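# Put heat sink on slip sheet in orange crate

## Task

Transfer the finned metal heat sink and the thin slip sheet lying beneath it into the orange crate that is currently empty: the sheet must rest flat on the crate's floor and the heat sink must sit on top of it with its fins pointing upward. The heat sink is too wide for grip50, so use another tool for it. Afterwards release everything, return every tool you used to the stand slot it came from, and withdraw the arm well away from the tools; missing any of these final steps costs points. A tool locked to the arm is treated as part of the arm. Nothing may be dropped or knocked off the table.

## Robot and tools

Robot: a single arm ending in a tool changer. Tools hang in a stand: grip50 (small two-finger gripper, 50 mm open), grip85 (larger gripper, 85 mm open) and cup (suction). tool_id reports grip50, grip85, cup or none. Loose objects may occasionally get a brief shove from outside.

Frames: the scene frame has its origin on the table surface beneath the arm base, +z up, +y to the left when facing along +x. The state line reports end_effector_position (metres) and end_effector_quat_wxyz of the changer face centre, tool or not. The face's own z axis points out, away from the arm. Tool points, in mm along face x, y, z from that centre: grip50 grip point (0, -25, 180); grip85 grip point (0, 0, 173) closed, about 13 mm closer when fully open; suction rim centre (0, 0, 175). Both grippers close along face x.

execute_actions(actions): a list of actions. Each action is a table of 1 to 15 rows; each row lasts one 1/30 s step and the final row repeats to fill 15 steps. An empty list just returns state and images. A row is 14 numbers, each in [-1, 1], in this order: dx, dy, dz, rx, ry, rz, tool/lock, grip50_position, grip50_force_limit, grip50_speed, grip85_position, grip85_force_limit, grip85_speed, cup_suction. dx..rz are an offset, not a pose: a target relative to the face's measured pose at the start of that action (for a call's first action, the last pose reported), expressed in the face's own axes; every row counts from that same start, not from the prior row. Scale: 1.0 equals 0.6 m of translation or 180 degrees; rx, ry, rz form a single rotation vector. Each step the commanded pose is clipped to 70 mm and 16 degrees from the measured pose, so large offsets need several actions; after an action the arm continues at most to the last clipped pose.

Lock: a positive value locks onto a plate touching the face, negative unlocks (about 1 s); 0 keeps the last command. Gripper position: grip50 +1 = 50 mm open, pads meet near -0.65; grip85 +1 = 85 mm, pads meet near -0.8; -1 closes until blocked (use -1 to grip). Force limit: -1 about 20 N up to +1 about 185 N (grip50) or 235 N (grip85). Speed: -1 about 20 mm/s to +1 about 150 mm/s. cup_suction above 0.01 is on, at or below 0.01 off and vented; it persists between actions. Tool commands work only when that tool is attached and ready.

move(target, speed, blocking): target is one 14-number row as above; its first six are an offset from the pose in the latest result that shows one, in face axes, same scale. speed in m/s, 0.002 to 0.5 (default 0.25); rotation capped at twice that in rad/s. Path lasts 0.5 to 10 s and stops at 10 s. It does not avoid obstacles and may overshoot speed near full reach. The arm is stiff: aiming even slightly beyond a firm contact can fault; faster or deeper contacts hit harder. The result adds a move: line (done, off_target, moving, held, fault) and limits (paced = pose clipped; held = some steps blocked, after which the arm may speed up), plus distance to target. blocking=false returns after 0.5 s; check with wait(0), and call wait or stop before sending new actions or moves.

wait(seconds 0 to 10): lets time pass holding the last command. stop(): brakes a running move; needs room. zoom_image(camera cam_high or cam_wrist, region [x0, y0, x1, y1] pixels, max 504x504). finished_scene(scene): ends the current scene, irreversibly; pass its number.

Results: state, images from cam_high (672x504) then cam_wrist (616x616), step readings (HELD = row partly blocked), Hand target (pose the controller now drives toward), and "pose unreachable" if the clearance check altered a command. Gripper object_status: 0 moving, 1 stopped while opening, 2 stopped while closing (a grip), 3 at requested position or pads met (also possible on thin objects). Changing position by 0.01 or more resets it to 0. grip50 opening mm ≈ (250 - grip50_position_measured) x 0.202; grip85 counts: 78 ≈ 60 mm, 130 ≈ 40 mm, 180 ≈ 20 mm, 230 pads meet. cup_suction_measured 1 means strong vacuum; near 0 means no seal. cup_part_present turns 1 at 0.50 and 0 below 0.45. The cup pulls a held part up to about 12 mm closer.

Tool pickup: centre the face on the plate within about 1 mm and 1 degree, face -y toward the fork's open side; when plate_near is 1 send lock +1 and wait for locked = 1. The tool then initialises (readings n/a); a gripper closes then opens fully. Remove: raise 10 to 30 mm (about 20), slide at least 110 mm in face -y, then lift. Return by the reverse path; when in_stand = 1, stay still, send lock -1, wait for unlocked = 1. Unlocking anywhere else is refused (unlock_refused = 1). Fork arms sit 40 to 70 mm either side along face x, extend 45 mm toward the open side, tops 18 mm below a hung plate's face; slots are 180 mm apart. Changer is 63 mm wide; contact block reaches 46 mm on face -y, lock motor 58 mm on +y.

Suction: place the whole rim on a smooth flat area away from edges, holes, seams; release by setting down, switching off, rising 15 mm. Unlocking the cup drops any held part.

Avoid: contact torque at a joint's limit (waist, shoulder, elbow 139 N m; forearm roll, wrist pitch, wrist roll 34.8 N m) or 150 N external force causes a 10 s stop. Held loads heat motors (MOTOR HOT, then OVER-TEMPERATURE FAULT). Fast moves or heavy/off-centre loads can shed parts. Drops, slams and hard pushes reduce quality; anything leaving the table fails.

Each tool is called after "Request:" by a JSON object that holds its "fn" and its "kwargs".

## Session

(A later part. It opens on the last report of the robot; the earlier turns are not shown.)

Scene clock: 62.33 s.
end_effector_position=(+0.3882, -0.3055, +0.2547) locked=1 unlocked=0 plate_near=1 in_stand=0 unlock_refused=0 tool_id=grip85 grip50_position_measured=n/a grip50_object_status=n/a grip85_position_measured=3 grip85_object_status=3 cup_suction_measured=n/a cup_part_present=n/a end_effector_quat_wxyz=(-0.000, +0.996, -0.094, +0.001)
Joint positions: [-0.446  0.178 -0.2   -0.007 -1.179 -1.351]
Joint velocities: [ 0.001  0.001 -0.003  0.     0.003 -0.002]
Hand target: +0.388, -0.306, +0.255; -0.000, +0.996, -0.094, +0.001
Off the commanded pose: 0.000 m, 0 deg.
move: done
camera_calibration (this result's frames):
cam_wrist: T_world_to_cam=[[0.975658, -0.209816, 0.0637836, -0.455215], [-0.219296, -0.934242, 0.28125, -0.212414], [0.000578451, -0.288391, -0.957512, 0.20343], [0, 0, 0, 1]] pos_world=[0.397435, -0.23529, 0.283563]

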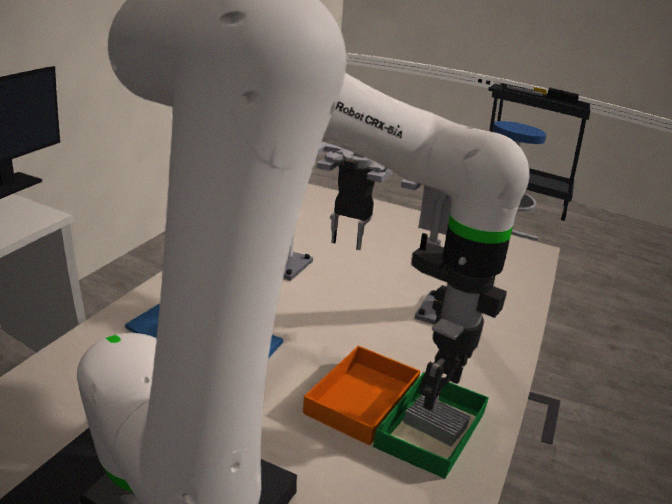

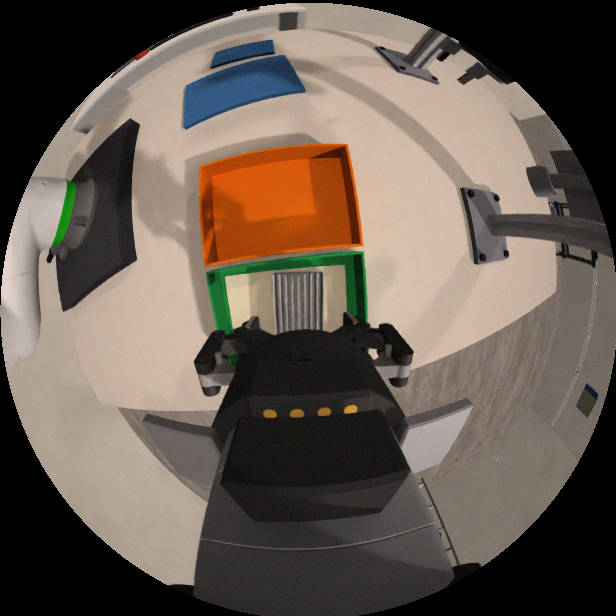

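Request:
{"fn": "move", "kwargs": {"target": [-0.0015,0,0.088,0,0,0,0,0,0,0,0.85,0,0,0], "speed": 0.1}}

Request:
{"fn": "move", "kwargs": {"target": [0,0,0,0,0,0,0,0,0,0,-1,-0.5,-0.5,0]}}

Request:
{"fn": "move", "kwargs": {"target": [0,0,-0.12,0,0,0,0,0,0,0,-1,-0.5,-0.5,0], "speed": 0.12}}

Request:
{"fn": "move", "kwargs": {"target": [0.048,-0.484,0,0,0,-0.565,0,0,0,0,-1,-0.5,-0.5,0], "speed": 0.35}}

Request:
{"fn": "move", "kwargs": {"target": [0,0,0.1275,0,0,0,0,0,0,0,-1,-0.5,-0.5,0], "speed": 0.07}}

Scene clock: 69.13 s.
end_effector_position=(+0.3873, -0.3053, +0.2020) locked=1 unlocked=0 plate_near=1 in_stand=0 unlock_refused=0 tool_id=grip85 grip50_position_measured=n/a grip50_object_status=n/a grip85_position_measured=22 grip85_object_status=3 cup_suction_measured=n/a cup_part_present=n/a end_effector_quat_wxyz=(-0.000, +0.996, -0.094, +0.001)
Joint positions: [-0.446  0.234 -0.268 -0.007 -1.056 -1.35 ]
Joint velocities: [ 0.001  0.002 -0.001  0.001  0.002  0.002]
Hand target: +0.387, -0.305, +0.202; -0.000, +0.996, -0.094, +0.001
Off the commanded pose: 0.000 m, 0 deg.
move: done
camera_calibration (this result's frames):
cam_wrist: T_world_to_cam=[[0.975616, -0.210001, 0.0638142, -0.450998], [-0.219482, -0.934222, 0.281172, -0.197514], [0.000570165, -0.288322, -0.957533, 0.153052], [0, 0, 0, 1]] pos_world=[0.396563, -0.235103, 0.230868]

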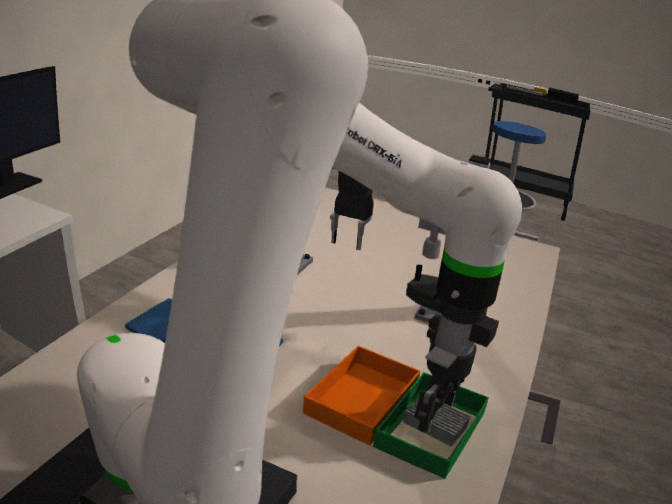

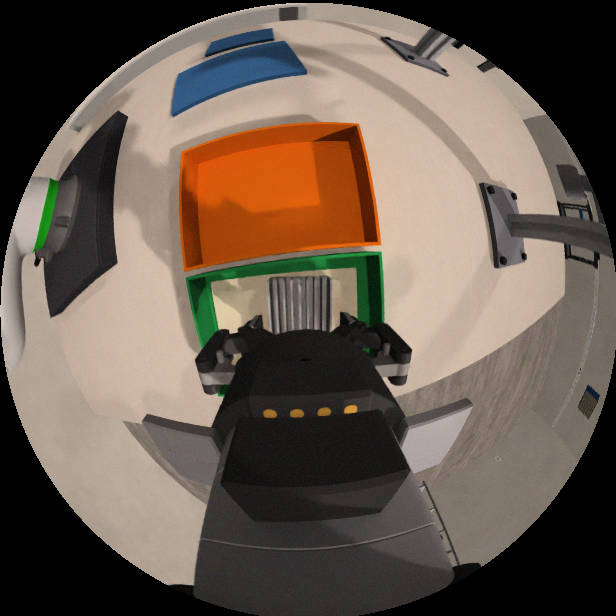

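Scene clock: 69.87 s.
end_effector_position=(+0.3873, -0.3053, +0.2020) locked=1 unlocked=0 plate_near=1 in_stand=0 unlock_refused=0 tool_id=grip85 grip50_position_measured=n/a grip50_object_status=n/a grip85_position_measured=80 grip85_object_status=2 cup_suction_measured=n/a cup_part_present=n/a end_effector_quat_wxyz=(-0.000, +0.996, -0.094, +0.001)
Joint positions: [-0.446  0.234 -0.268 -0.007 -1.056 -1.35 ]
Joint velocities: [ 0.002  0.001 -0.001 -0.    -0.001  0.001]
Hand target: +0.387, -0.305, +0.202; -0.000, +0.996, -0.094, +0.001
Off the commanded pose: 0.000 m, 0 deg.
move: done
camera_calibration (this result's frames):
cam_wrist: T_world_to_cam=[[0.975628, -0.209968, 0.0637471, -0.450969], [-0.219431, -0.934226, 0.281198, -0.197535], [0.000511609, -0.288332, -0.95753, 0.15305], [0, 0, 0, 1]] pos_world=[0.396554, -0.235102, 0.230844]

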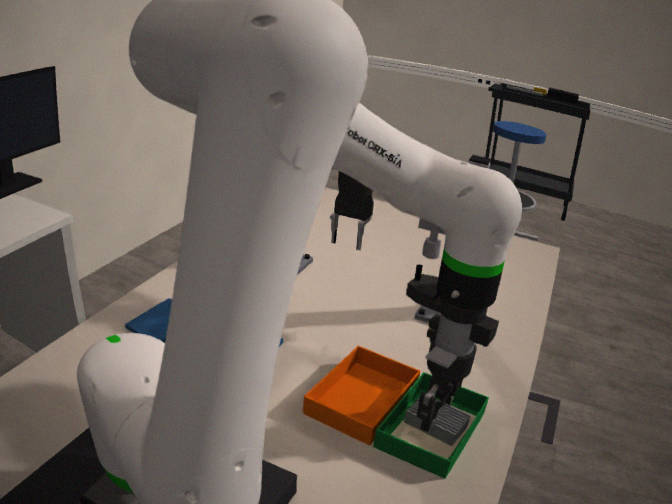

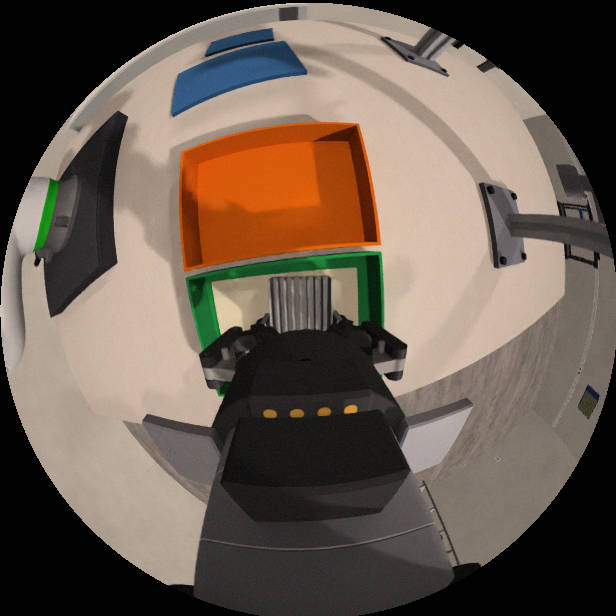

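Scene clock: 70.87 s.
end_effector_position=(+0.3873, -0.3053, +0.2738) locked=1 unlocked=0 plate_near=1 in_stand=0 unlock_refused=0 tool_id=grip85 grip50_position_measured=n/a grip50_object_status=n/a grip85_position_measured=80 grip85_object_status=2 cup_suction_measured=n/a cup_part_present=n/a end_effector_quat_wxyz=(-0.000, +0.996, -0.094, +0.001)
Joint positions: [-0.447  0.159 -0.175 -0.007 -1.224 -1.351]
Joint velocities: [ 0.    -0.001  0.002 -0.001 -0.003 -0.001]
Hand target: +0.387, -0.305, +0.274; -0.000, +0.996, -0.094, +0.001
Off the commanded pose: 0.000 m, 0 deg.
move: done
camera_calibration (this result's frames):
cam_wrist: T_world_to_cam=[[0.975668, -0.209785, 0.0637399, -0.455505], [-0.219254, -0.934277, 0.281167, -0.217818], [0.000566015, -0.288301, -0.95754, 0.221853], [0, 0, 0, 1]] pos_world=[0.396538, -0.2351, 0.30271]

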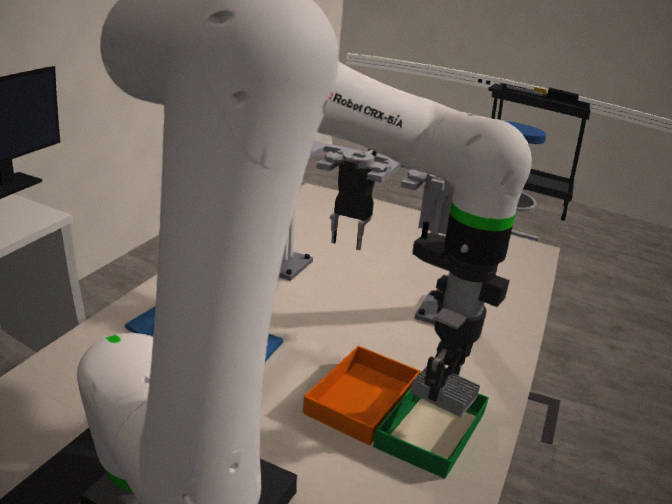

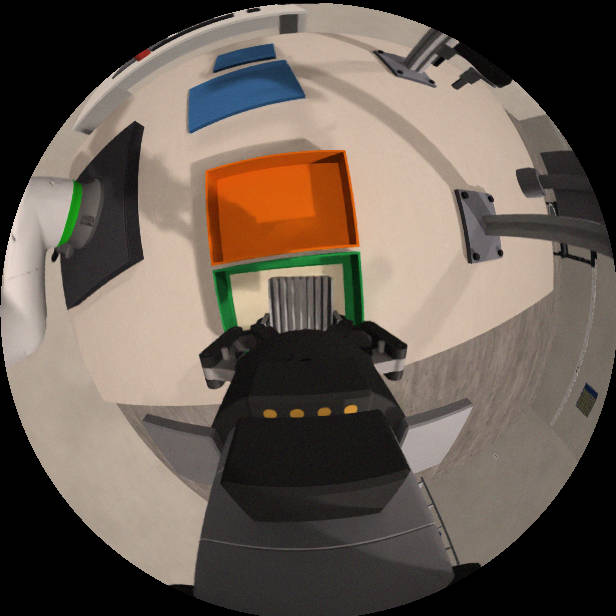

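Scene clock: 73.90 s.
end_effector_position=(+0.4697, -0.0255, +0.2738) locked=1 unlocked=0 plate_near=1 in_stand=0 unlock_refused=0 tool_id=grip85 grip50_position_measured=n/a grip50_object_status=n/a grip85_position_measured=80 grip85_object_status=2 cup_suction_measured=n/a cup_part_present=n/a end_effector_quat_wxyz=(-0.000, +0.702, +0.712, +0.000)
Joint positions: [ 0.188  0.099 -0.243  0.002 -1.215 -0.214]
Joint velocities: [ 0.001  0.001  0.001 -0.001  0.     0.003]
Hand target: +0.470, -0.025, +0.274; -0.000, +0.702, +0.713, +0.001
Off the commanded pose: 0.000 m, 0 deg.
move: done
camera_calibration (this result's frames):
cam_wrist: T_world_to_cam=[[0.00791726, 0.997945, 0.0635856, 0.00815841], [0.958926, -0.0256074, 0.282497, -0.468894], [0.283545, 0.0587373, -0.957158, 0.178314], [0, 0, 0, 1]] pos_world=[0.39901, -0.0306225, 0.302617]

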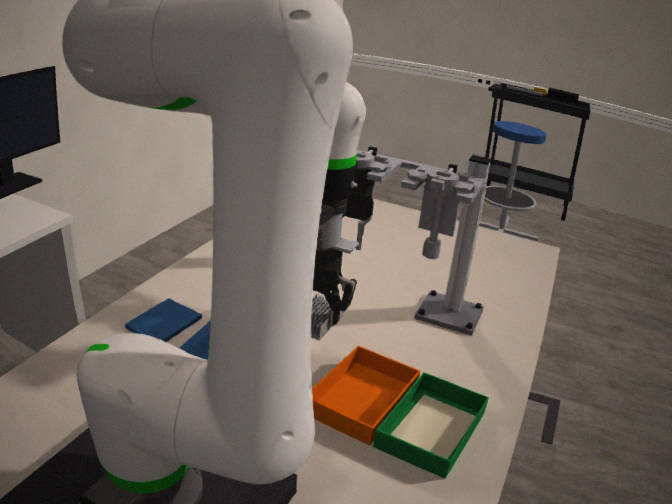

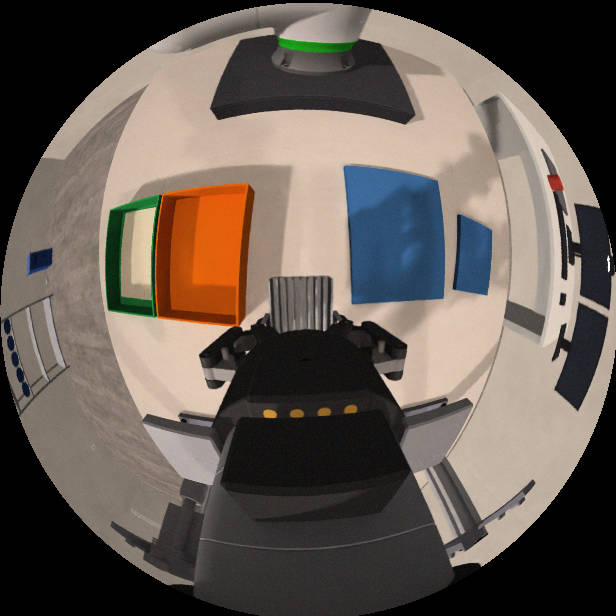

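Scene clock: 75.33 s.
end_effector_position=(+0.4697, -0.0255, +0.1975) locked=1 unlocked=0 plate_near=1 in_stand=0 unlock_refused=0 tool_id=grip85 grip50_position_measured=n/a grip50_object_status=n/a grip85_position_measured=80 grip85_object_status=2 cup_suction_measured=n/a cup_part_present=n/a end_effector_quat_wxyz=(-0.000, +0.702, +0.712, +0.000)
Joint positions: [ 0.187  0.183 -0.342  0.003 -1.032 -0.214]
Joint velocities: [ 0.     0.004 -0.002 -0.     0.004 -0.001]
Hand target: +0.470, -0.026, +0.197; -0.000, +0.702, +0.712, +0.000
Off the commanded pose: 0.000 m, 0 deg.
move: done
camera_calibration (this result's frames):
cam_wrist: T_world_to_cam=[[0.00791377, 0.997949, 0.0635158, 0.0130672], [0.958918, -0.025586, 0.282527, -0.447324], [0.283573, 0.0586706, -0.957154, 0.105215], [0, 0, 0, 1]] pos_world=[0.399008, -0.0306587, 0.226258]

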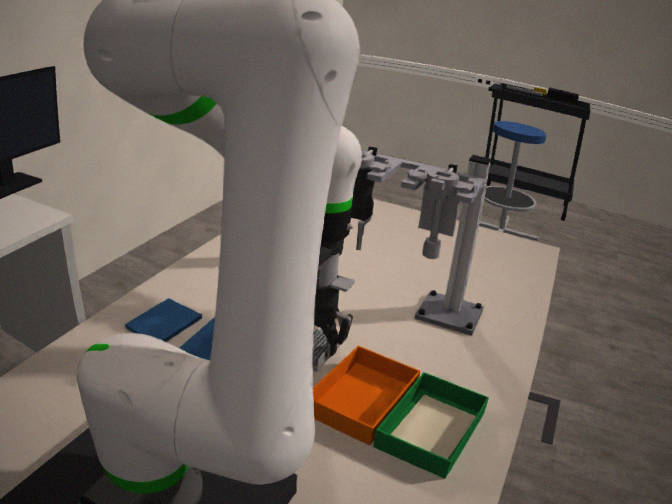

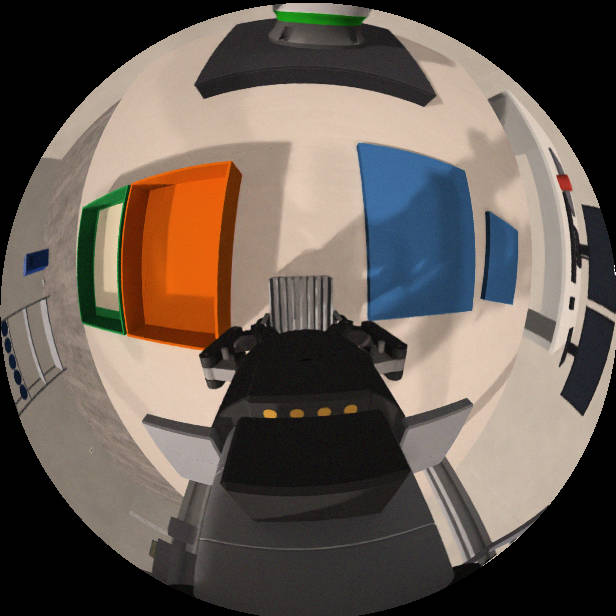

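Request:
{"fn": "move", "kwargs": {"target": [0,0,0.001,0,0,0,0,0,0,0,1,-0.5,0,0]}}

Request:
{"fn": "move", "kwargs": {"target": [0,0,-0.07,0,0,0,0,0,0,0,1,-0.5,0,0]}}

Request:
{"fn": "move", "kwargs": {"target": [0.3385,0.092,-0.238,0,0,0,0,0,0,0,1,-0.5,0,0]}}

Request:
{"fn": "move", "kwargs": {"target": [0,0.24,0,0,0,0,0,0,0,0,1,-0.5,0,0], "speed": 0.2}}

Scene clock: 80.10 s.
end_effector_position=(+0.4697, -0.0255, +0.1969) locked=1 unlocked=0 plate_near=1 in_stand=0 unlock_refused=0 tool_id=grip85 grip50_position_measured=n/a grip50_object_status=n/a grip85_position_measured=3 grip85_object_status=3 cup_suction_measured=n/a cup_part_present=n/a end_effector_quat_wxyz=(-0.000, +0.702, +0.712, +0.000)
Joint positions: [ 0.187  0.184 -0.343  0.003 -1.03  -0.214]
Joint velocities: [ 0.     0.     0.001 -0.    -0.    -0.   ]
Hand target: +0.470, -0.026, +0.197; -0.000, +0.702, +0.712, +0.000
Off the commanded pose: 0.000 m, 0 deg.
move: done
camera_calibration (this result's frames):
cam_wrist: T_world_to_cam=[[0.00806088, 0.99795, 0.0634861, 0.0130476], [0.958912, -0.0257194, 0.282535, -0.447162], [0.283588, 0.0586002, -0.957154, 0.104636], [0, 0, 0, 1]] pos_world=[0.399011, -0.0306533, 0.225663]

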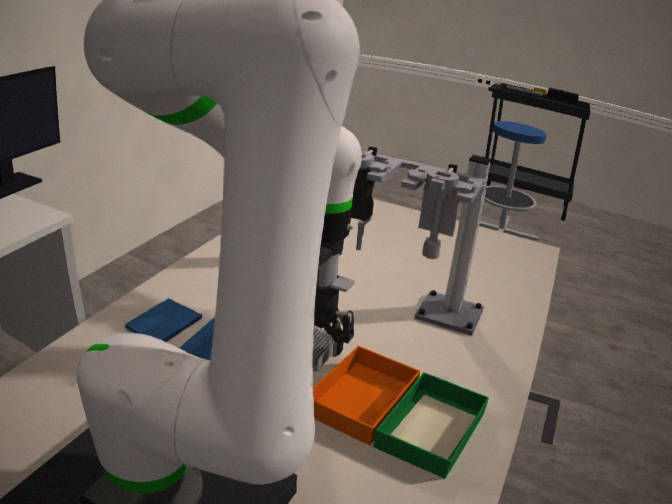

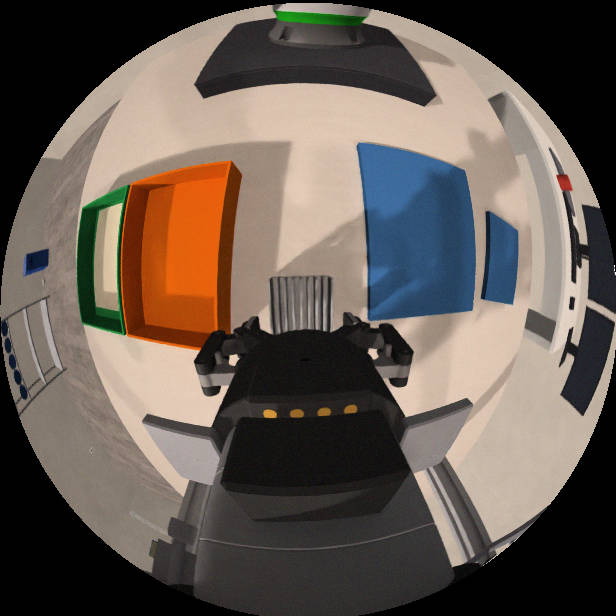

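Scene clock: 80.90 s.
end_effector_position=(+0.4697, -0.0255, +0.2387) locked=1 unlocked=0 plate_near=1 in_stand=0 unlock_refused=0 tool_id=grip85 grip50_position_measured=n/a grip50_object_status=n/a grip85_position_measured=3 grip85_object_status=3 cup_suction_measured=n/a cup_part_present=n/a end_effector_quat_wxyz=(-0.000, +0.702, +0.712, +0.000)
Joint positions: [ 0.188  0.133 -0.292  0.002 -1.131 -0.214]
Joint velocities: [-0.001 -0.001  0.002 -0.    -0.004  0.001]
Hand target: +0.470, -0.025, +0.239; -0.000, +0.702, +0.712, +0.000
Off the commanded pose: 0.000 m, 0 deg.
move: done
camera_calibration (this result's frames):
cam_wrist: T_world_to_cam=[[0.00806433, 0.99795, 0.0634896, 0.0103733], [0.958919, -0.0257224, 0.282512, -0.458985], [0.283566, 0.0586031, -0.95716, 0.144734], [0, 0, 0, 1]] pos_world=[0.399004, -0.0306401, 0.267544]

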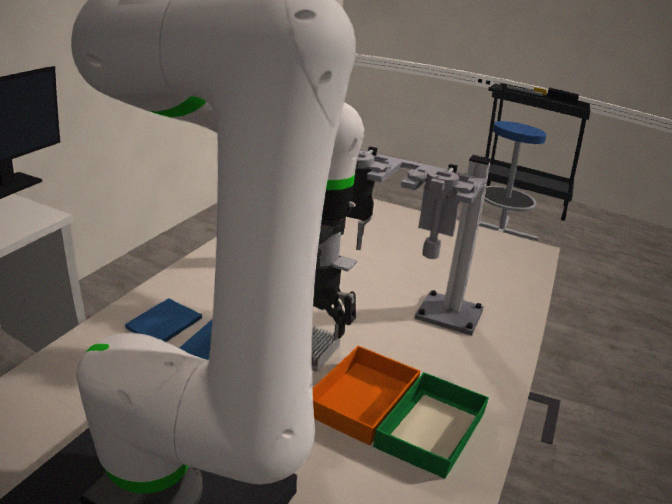

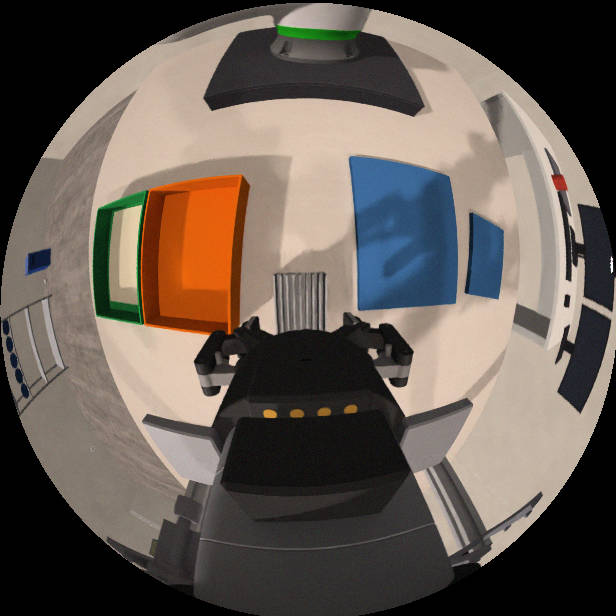

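Scene clock: 82.43 s.
end_effector_position=(+0.5216, +0.1784, +0.3814) locked=1 unlocked=0 plate_near=1 in_stand=0 unlock_refused=0 tool_id=grip85 grip50_position_measured=n/a grip50_object_status=n/a grip85_position_measured=3 grip85_object_status=3 cup_suction_measured=n/a cup_part_present=n/a end_effector_quat_wxyz=(-0.000, +0.702, +0.713, +0.000)
Joint positions: [ 0.534  0.244  0.183  0.007 -1.498 -0.56 ]
Joint velocities: [-0.     0.001  0.006 -0.001 -0.003 -0.   ]
Hand target: +0.522, +0.179, +0.381; -0.000, +0.702, +0.713, +0.000
Off the commanded pose: 0.000 m, 0 deg.
move: done
camera_calibration (this result's frames):
cam_wrist: T_world_to_cam=[[0.00773386, 0.997947, 0.0635694, -0.20248], [0.959014, -0.0254094, 0.282217, -0.543795], [0.283253, 0.0587814, -0.957242, 0.254822], [0, 0, 0, 1]] pos_world=[0.450894, 0.173268, 0.410266]

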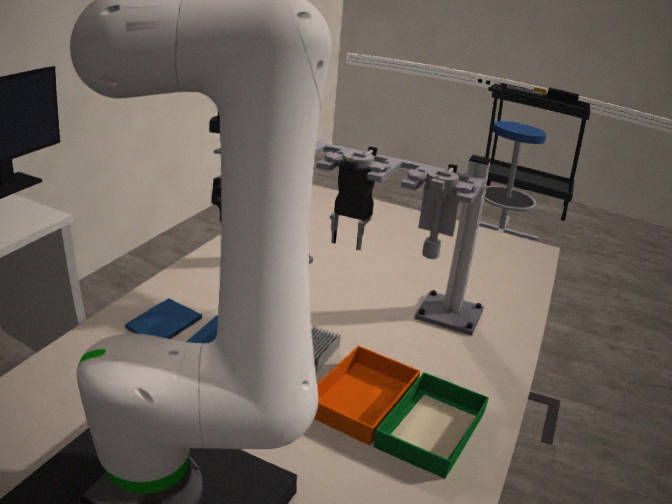

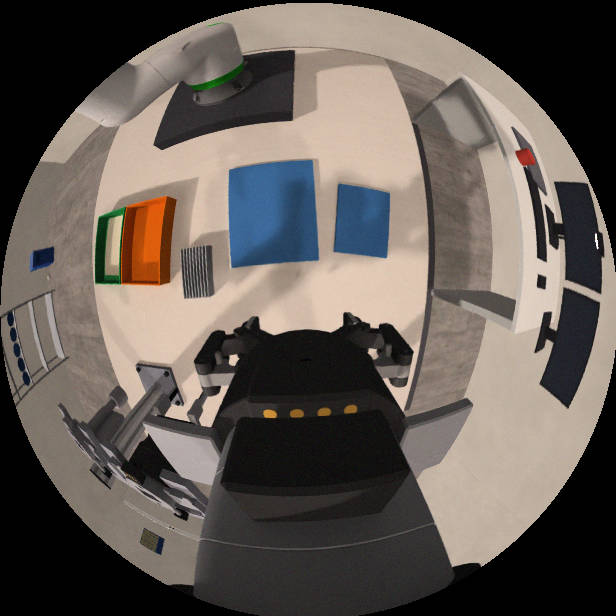

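Scene clock: 83.70 s.
end_effector_position=(+0.6655, +0.1807, +0.3815) locked=1 unlocked=0 plate_near=1 in_stand=0 unlock_refused=0 tool_id=grip85 grip50_position_measured=n/a grip50_object_status=n/a grip85_position_measured=3 grip85_object_status=3 cup_suction_measured=n/a cup_part_present=n/a end_effector_quat_wxyz=(-0.000, +0.702, +0.713, +0.001)
Joint positions: [ 0.419  0.631  0.731  0.005 -1.658 -0.443]
Joint velocities: [-0.002  0.005  0.009 -0.001 -0.005  0.002]
Hand target: +0.666, +0.181, +0.382; -0.000, +0.702, +0.713, +0.000
Off the commanded pose: 0.000 m, 0 deg.
move: done
camera_calibration (this result's frames):
cam_wrist: T_world_to_cam=[[0.00755341, 0.997945, 0.0636225, -0.205758], [0.958922, -0.0252711, 0.282542, -0.681905], [0.28357, 0.0588748, -0.957143, 0.213709], [0, 0, 0, 1]] pos_world=[0.594846, 0.175521, 0.410308]

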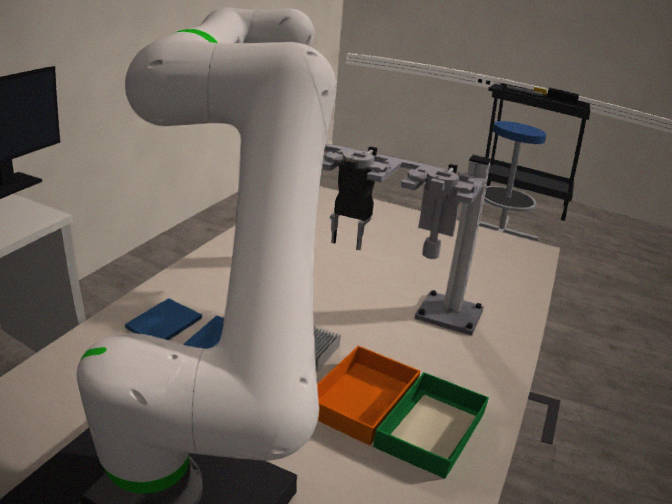

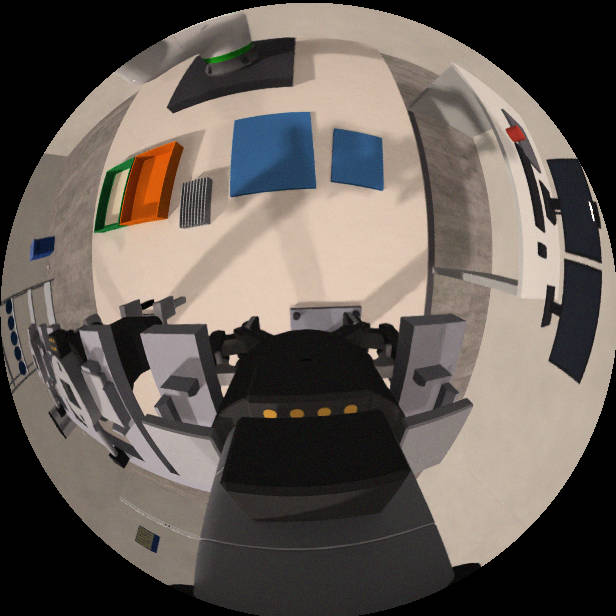

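Request:
{"fn": "move", "kwargs": {"target": [0,0,0.0337,0,0,0,0,0,0,0,1,0,0,0], "speed": 0.025}}

Request:
{"fn": "execute_actions", "kwargs": {"actions": [[[0,0,0,0,0,0,-1,0,0,0,1,0,0,0]],[[0,0,0,0,0,0,-1,0,0,0,1,0,0,0]],[[0,0,0,0,0,0,-1,0,0,0,1,0,0,0]]]}}

Request:
{"fn": "move", "kwargs": {"target": [0,0,-0.048,0,0,0,0,0,0,0,1,0,0,0], "speed": 0.06}}

Request:
{"fn": "zoom_image", "kwargs": {"camera": "cam_wrist", "region": [150,300,470,450]}}

Scene clock: 91.13 s.
end_effector_position=(+0.6655, +0.1807, +0.3615) locked=1 unlocked=0 plate_near=1 in_stand=1 unlock_refused=0 tool_id=grip85 grip50_position_measured=n/a grip50_object_status=n/a grip85_position_measured=3 grip85_object_status=3 cup_suction_measured=n/a cup_part_present=n/a end_effector_quat_wxyz=(-0.000, +0.702, +0.713, +0.001)
Joint positions: [ 0.419  0.627  0.678  0.005 -1.608 -0.443]
Joint velocities: [-0.    -0.    -0.003 -0.     0.003 -0.   ]
Hand target: +0.666, +0.181, +0.361; -0.000, +0.702, +0.713, +0.001
Off the commanded pose: 0.000 m, 0 deg.
move: done
camera_calibration (this result's frames):
cam_wrist: T_world_to_cam=[[0.00743878, 0.997938, 0.0637505, -0.204458], [0.958908, -0.0252006, 0.282595, -0.676263], [0.283619, 0.0590287, -0.957119, 0.194438], [0, 0, 0, 1]] pos_world=[0.594849, 0.175517, 0.390243]

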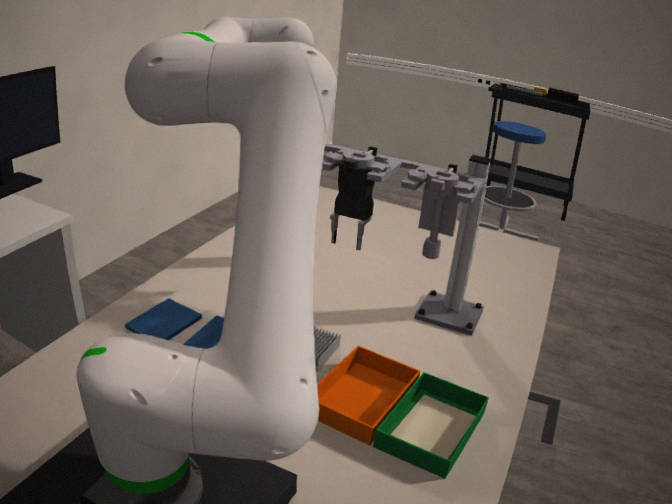

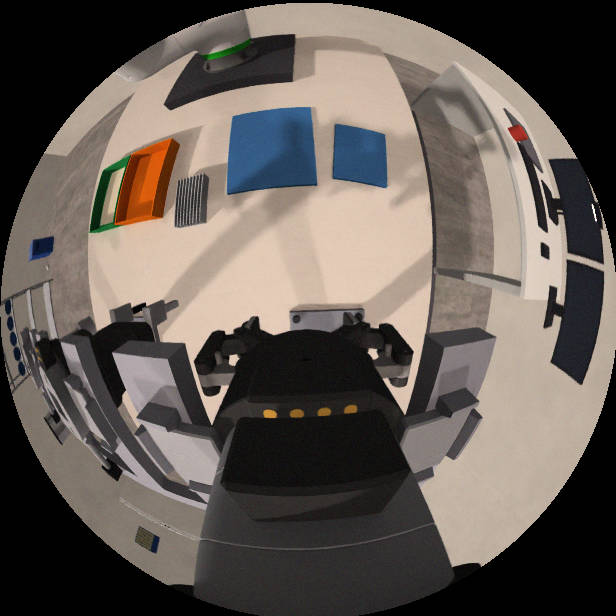

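Scene clock: 92.63 s.
end_effector_position=(+0.6655, +0.1807, +0.3614) locked=0 unlocked=1 plate_near=1 in_stand=1 unlock_refused=0 tool_id=none grip50_position_measured=n/a grip50_object_status=n/a grip85_position_measured=n/a grip85_object_status=n/a cup_suction_measured=n/a cup_part_present=n/a end_effector_quat_wxyz=(-0.000, +0.702, +0.713, +0.001)
Joint positions: [ 0.419  0.627  0.678  0.005 -1.608 -0.443]
Joint velocities: [ 0.    -0.     0.     0.     0.001  0.   ]
Hand target: +0.666, +0.181, +0.361; -0.000, +0.702, +0.713, +0.001
Off the commanded pose: 0.000 m, 0 deg.
Step readings (end_effector_position; steps 1 to 15: 1st action; 16 to 30: 2nd action; 31 to 45: 3rd action):
0: (+0.6655, +0.1807, +0.3615)
1: (+0.6655, +0.1807, +0.3614)
2: (+0.6655, +0.1807, +0.3614)
4: (+0.6655, +0.1807, +0.3614)
8: (+0.6655, +0.1807, +0.3614)
15: (+0.6655, +0.1807, +0.3614)
16: (+0.6655, +0.1807, +0.3614)
17: (+0.6655, +0.1807, +0.3614)
19: (+0.6655, +0.1807, +0.3614)
23: (+0.6655, +0.1807, +0.3614)
30: (+0.6655, +0.1807, +0.3614)
31: (+0.6655, +0.1807, +0.3614)
32: (+0.6655, +0.1807, +0.3614)
34: (+0.6655, +0.1807, +0.3614)
38: (+0.6655, +0.1807, +0.3614)
45: end_effector_position above
camera_calibration (this result's frames):
cam_wrist: T_world_to_cam=[[0.00745037, 0.997943, 0.0636703, -0.204415], [0.958951, -0.0251802, 0.282453, -0.676194], [0.283475, 0.0589523, -0.957166, 0.194501], [0, 0, 0, 1]] pos_world=[0.594824, 0.175502, 0.390178]

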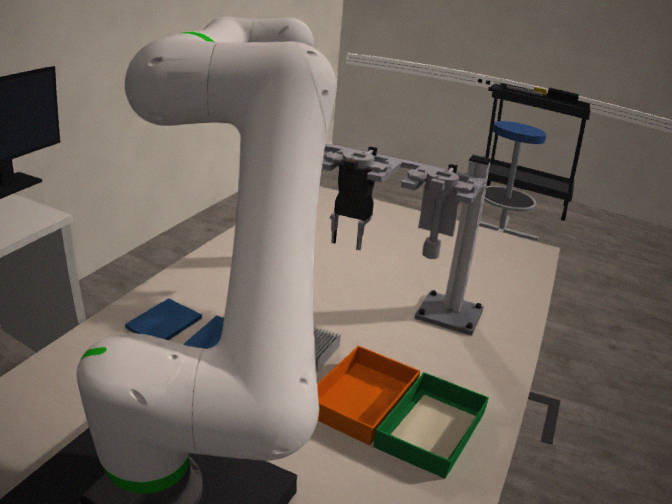

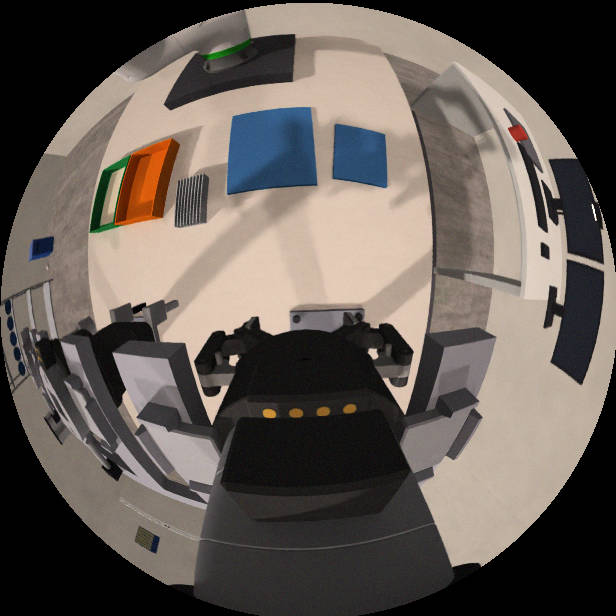

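Scene clock: 93.47 s.
end_effector_position=(+0.6655, +0.1807, +0.3901) locked=0 unlocked=1 plate_near=0 in_stand=0 unlock_refused=0 tool_id=none grip50_position_measured=n/a grip50_object_status=n/a grip85_position_measured=n/a grip85_object_status=n/a cup_suction_measured=n/a cup_part_present=n/a end_effector_quat_wxyz=(-0.000, +0.702, +0.713, +0.000)
Joint positions: [ 0.419  0.634  0.755  0.005 -1.679 -0.443]
Joint velocities: [-0.     0.002  0.005  0.    -0.003 -0.   ]
Hand target: +0.666, +0.181, +0.390; -0.000, +0.702, +0.713, +0.001
Off the commanded pose: 0.000 m, 0 deg.
move: done
camera_calibration (this result's frames):
cam_wrist: T_world_to_cam=[[0.00754462, 0.99795, 0.0635467, -0.206252], [0.958925, -0.0252406, 0.282534, -0.684309], [0.283559, 0.0588049, -0.95715, 0.221953], [0, 0, 0, 1]] pos_world=[0.59482, 0.175505, 0.41889]

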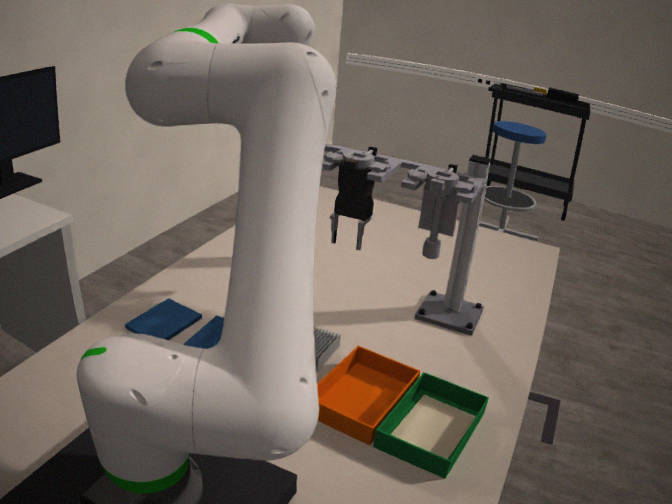

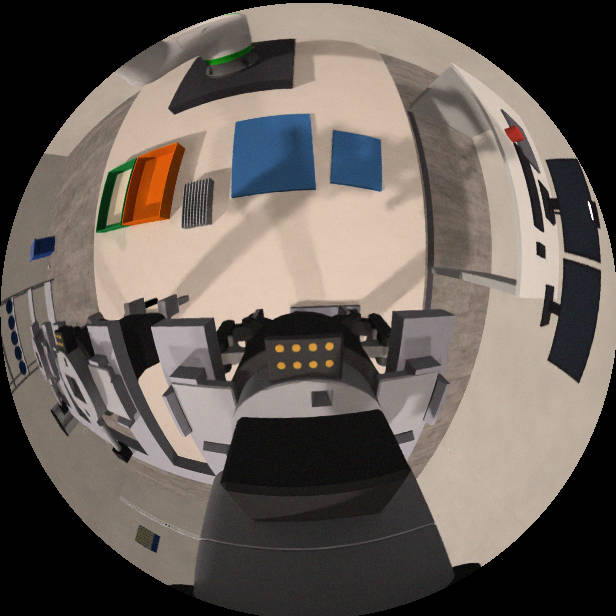

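Region (150, 300, 470, 450) of cam_wrist's 616x616 image, scaled by 1.575, with more detail than that image has; it fills the top 236 rows of this view, and the rest is white.

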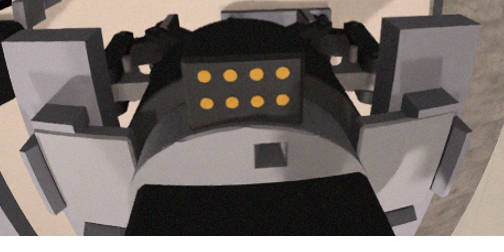

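Request:
{"fn": "move", "kwargs": {"target": [-0.6,0,0,0,0,0,0,0,0,0,1,0,0,0]}}

Request:
{"fn": "zoom_image", "kwargs": {"camera": "cam_wrist", "region": [150,300,470,450]}}

Scene clock: 99.63 s.
end_effector_position=(+0.6713, -0.1792, +0.3902) locked=0 unlocked=1 plate_near=0 in_stand=0 unlock_refused=0 tool_id=none grip50_position_measured=n/a grip50_object_status=n/a grip85_position_measured=n/a grip85_object_status=n/a cup_suction_measured=n/a cup_part_present=n/a end_effector_quat_wxyz=(+0.000, +0.702, +0.713, +0.001)
Joint positions: [-0.114  0.652  0.786 -0.002 -1.69   0.089]
Joint velocities: [-0.002  0.003  0.004 -0.    -0.002  0.003]
Hand target: +0.671, -0.179, +0.390; +0.000, +0.702, +0.713, +0.001
Off the commanded pose: 0.000 m, 0 deg.
move: done
camera_calibration (this result's frames):
cam_wrist: T_world_to_cam=[[0.00748608, 0.997958, 0.0634339, 0.152957], [0.958753, -0.0251883, 0.283123, -0.699059], [0.284142, 0.058698, -0.956984, 0.241105], [0, 0, 0, 1]] pos_world=[0.600572, -0.184405, 0.418951]

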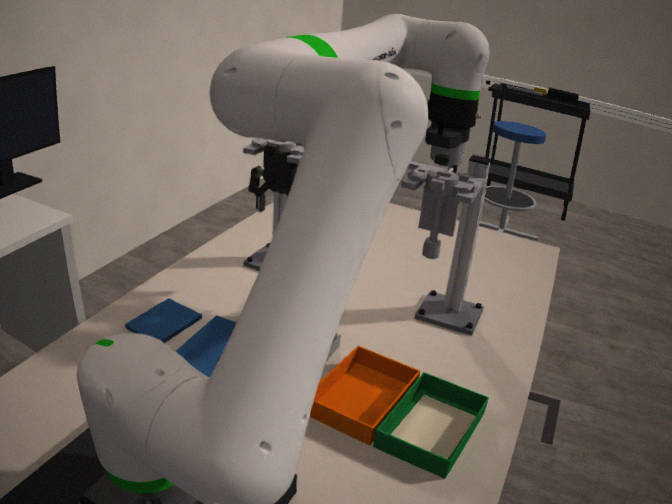

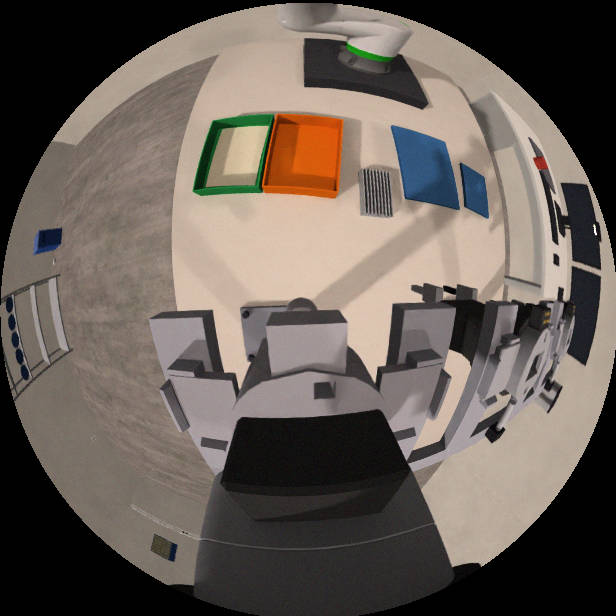

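Region (150, 300, 470, 450) of cam_wrist's 616x616 image, scaled by 1.575, with more detail than that image has; it fills the top 236 rows of this view, and the rest is white.

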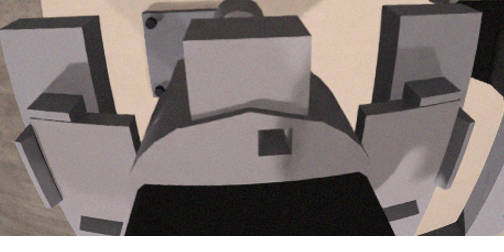

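Request:
{"fn": "move", "kwargs": {"target": [0.001,-0.0057,0,0,0,0.003,0,0,0,0,1,0,0,0]}}

Request:
{"fn": "zoom_image", "kwargs": {"camera": "cam_wrist", "region": [150,300,470,450]}}

Scene clock: 104.40 s.
end_effector_position=(+0.6679, -0.1787, +0.3902) locked=0 unlocked=1 plate_near=0 in_stand=0 unlock_refused=0 tool_id=none grip50_position_measured=n/a grip50_object_status=n/a grip85_position_measured=n/a grip85_object_status=n/a cup_suction_measured=n/a cup_part_present=n/a end_effector_quat_wxyz=(+0.000, +0.705, +0.709, +0.001)
Joint positions: [-0.114  0.64   0.767 -0.002 -1.683  0.079]
Joint velocities: [-0.    -0.002 -0.002  0.     0.    -0.   ]
Hand target: +0.668, -0.179, +0.390; +0.000, +0.705, +0.709, +0.001
Off the commanded pose: 0.000 m, 0 deg.
move: done
camera_calibration (this result's frames):
cam_wrist: T_world_to_cam=[[0.0168159, 0.997841, 0.0634934, 0.146158], [0.958474, -0.034168, 0.283126, -0.697208], [0.284684, 0.0560958, -0.956979, 0.241208], [0, 0, 0, 1]] pos_world=[0.59713, -0.183195, 0.418949]

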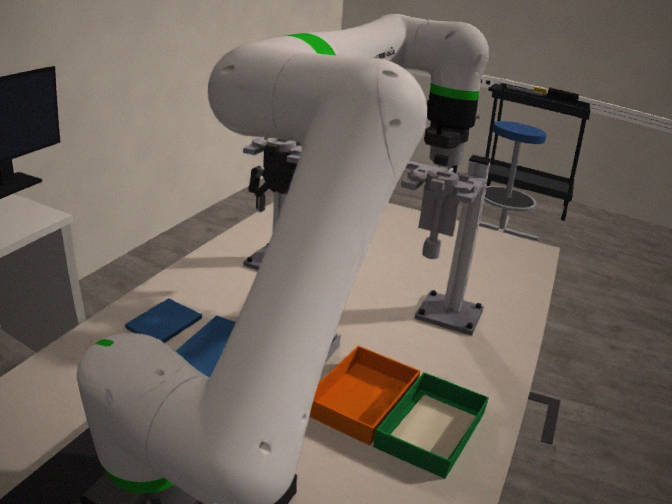

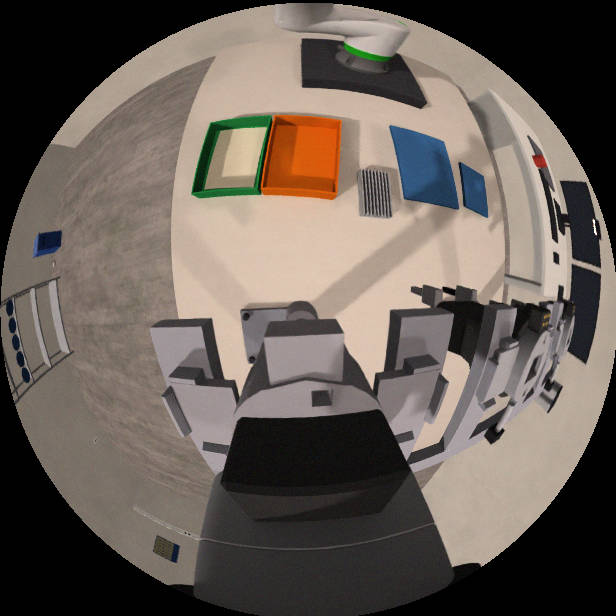

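Region (150, 300, 470, 450) of cam_wrist's 616x616 image, scaled by 1.575, with more detail than that image has; it fills the top 236 rows of this view, and the rest is white.

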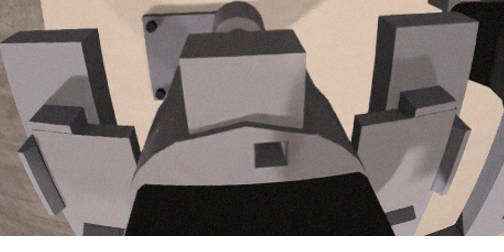

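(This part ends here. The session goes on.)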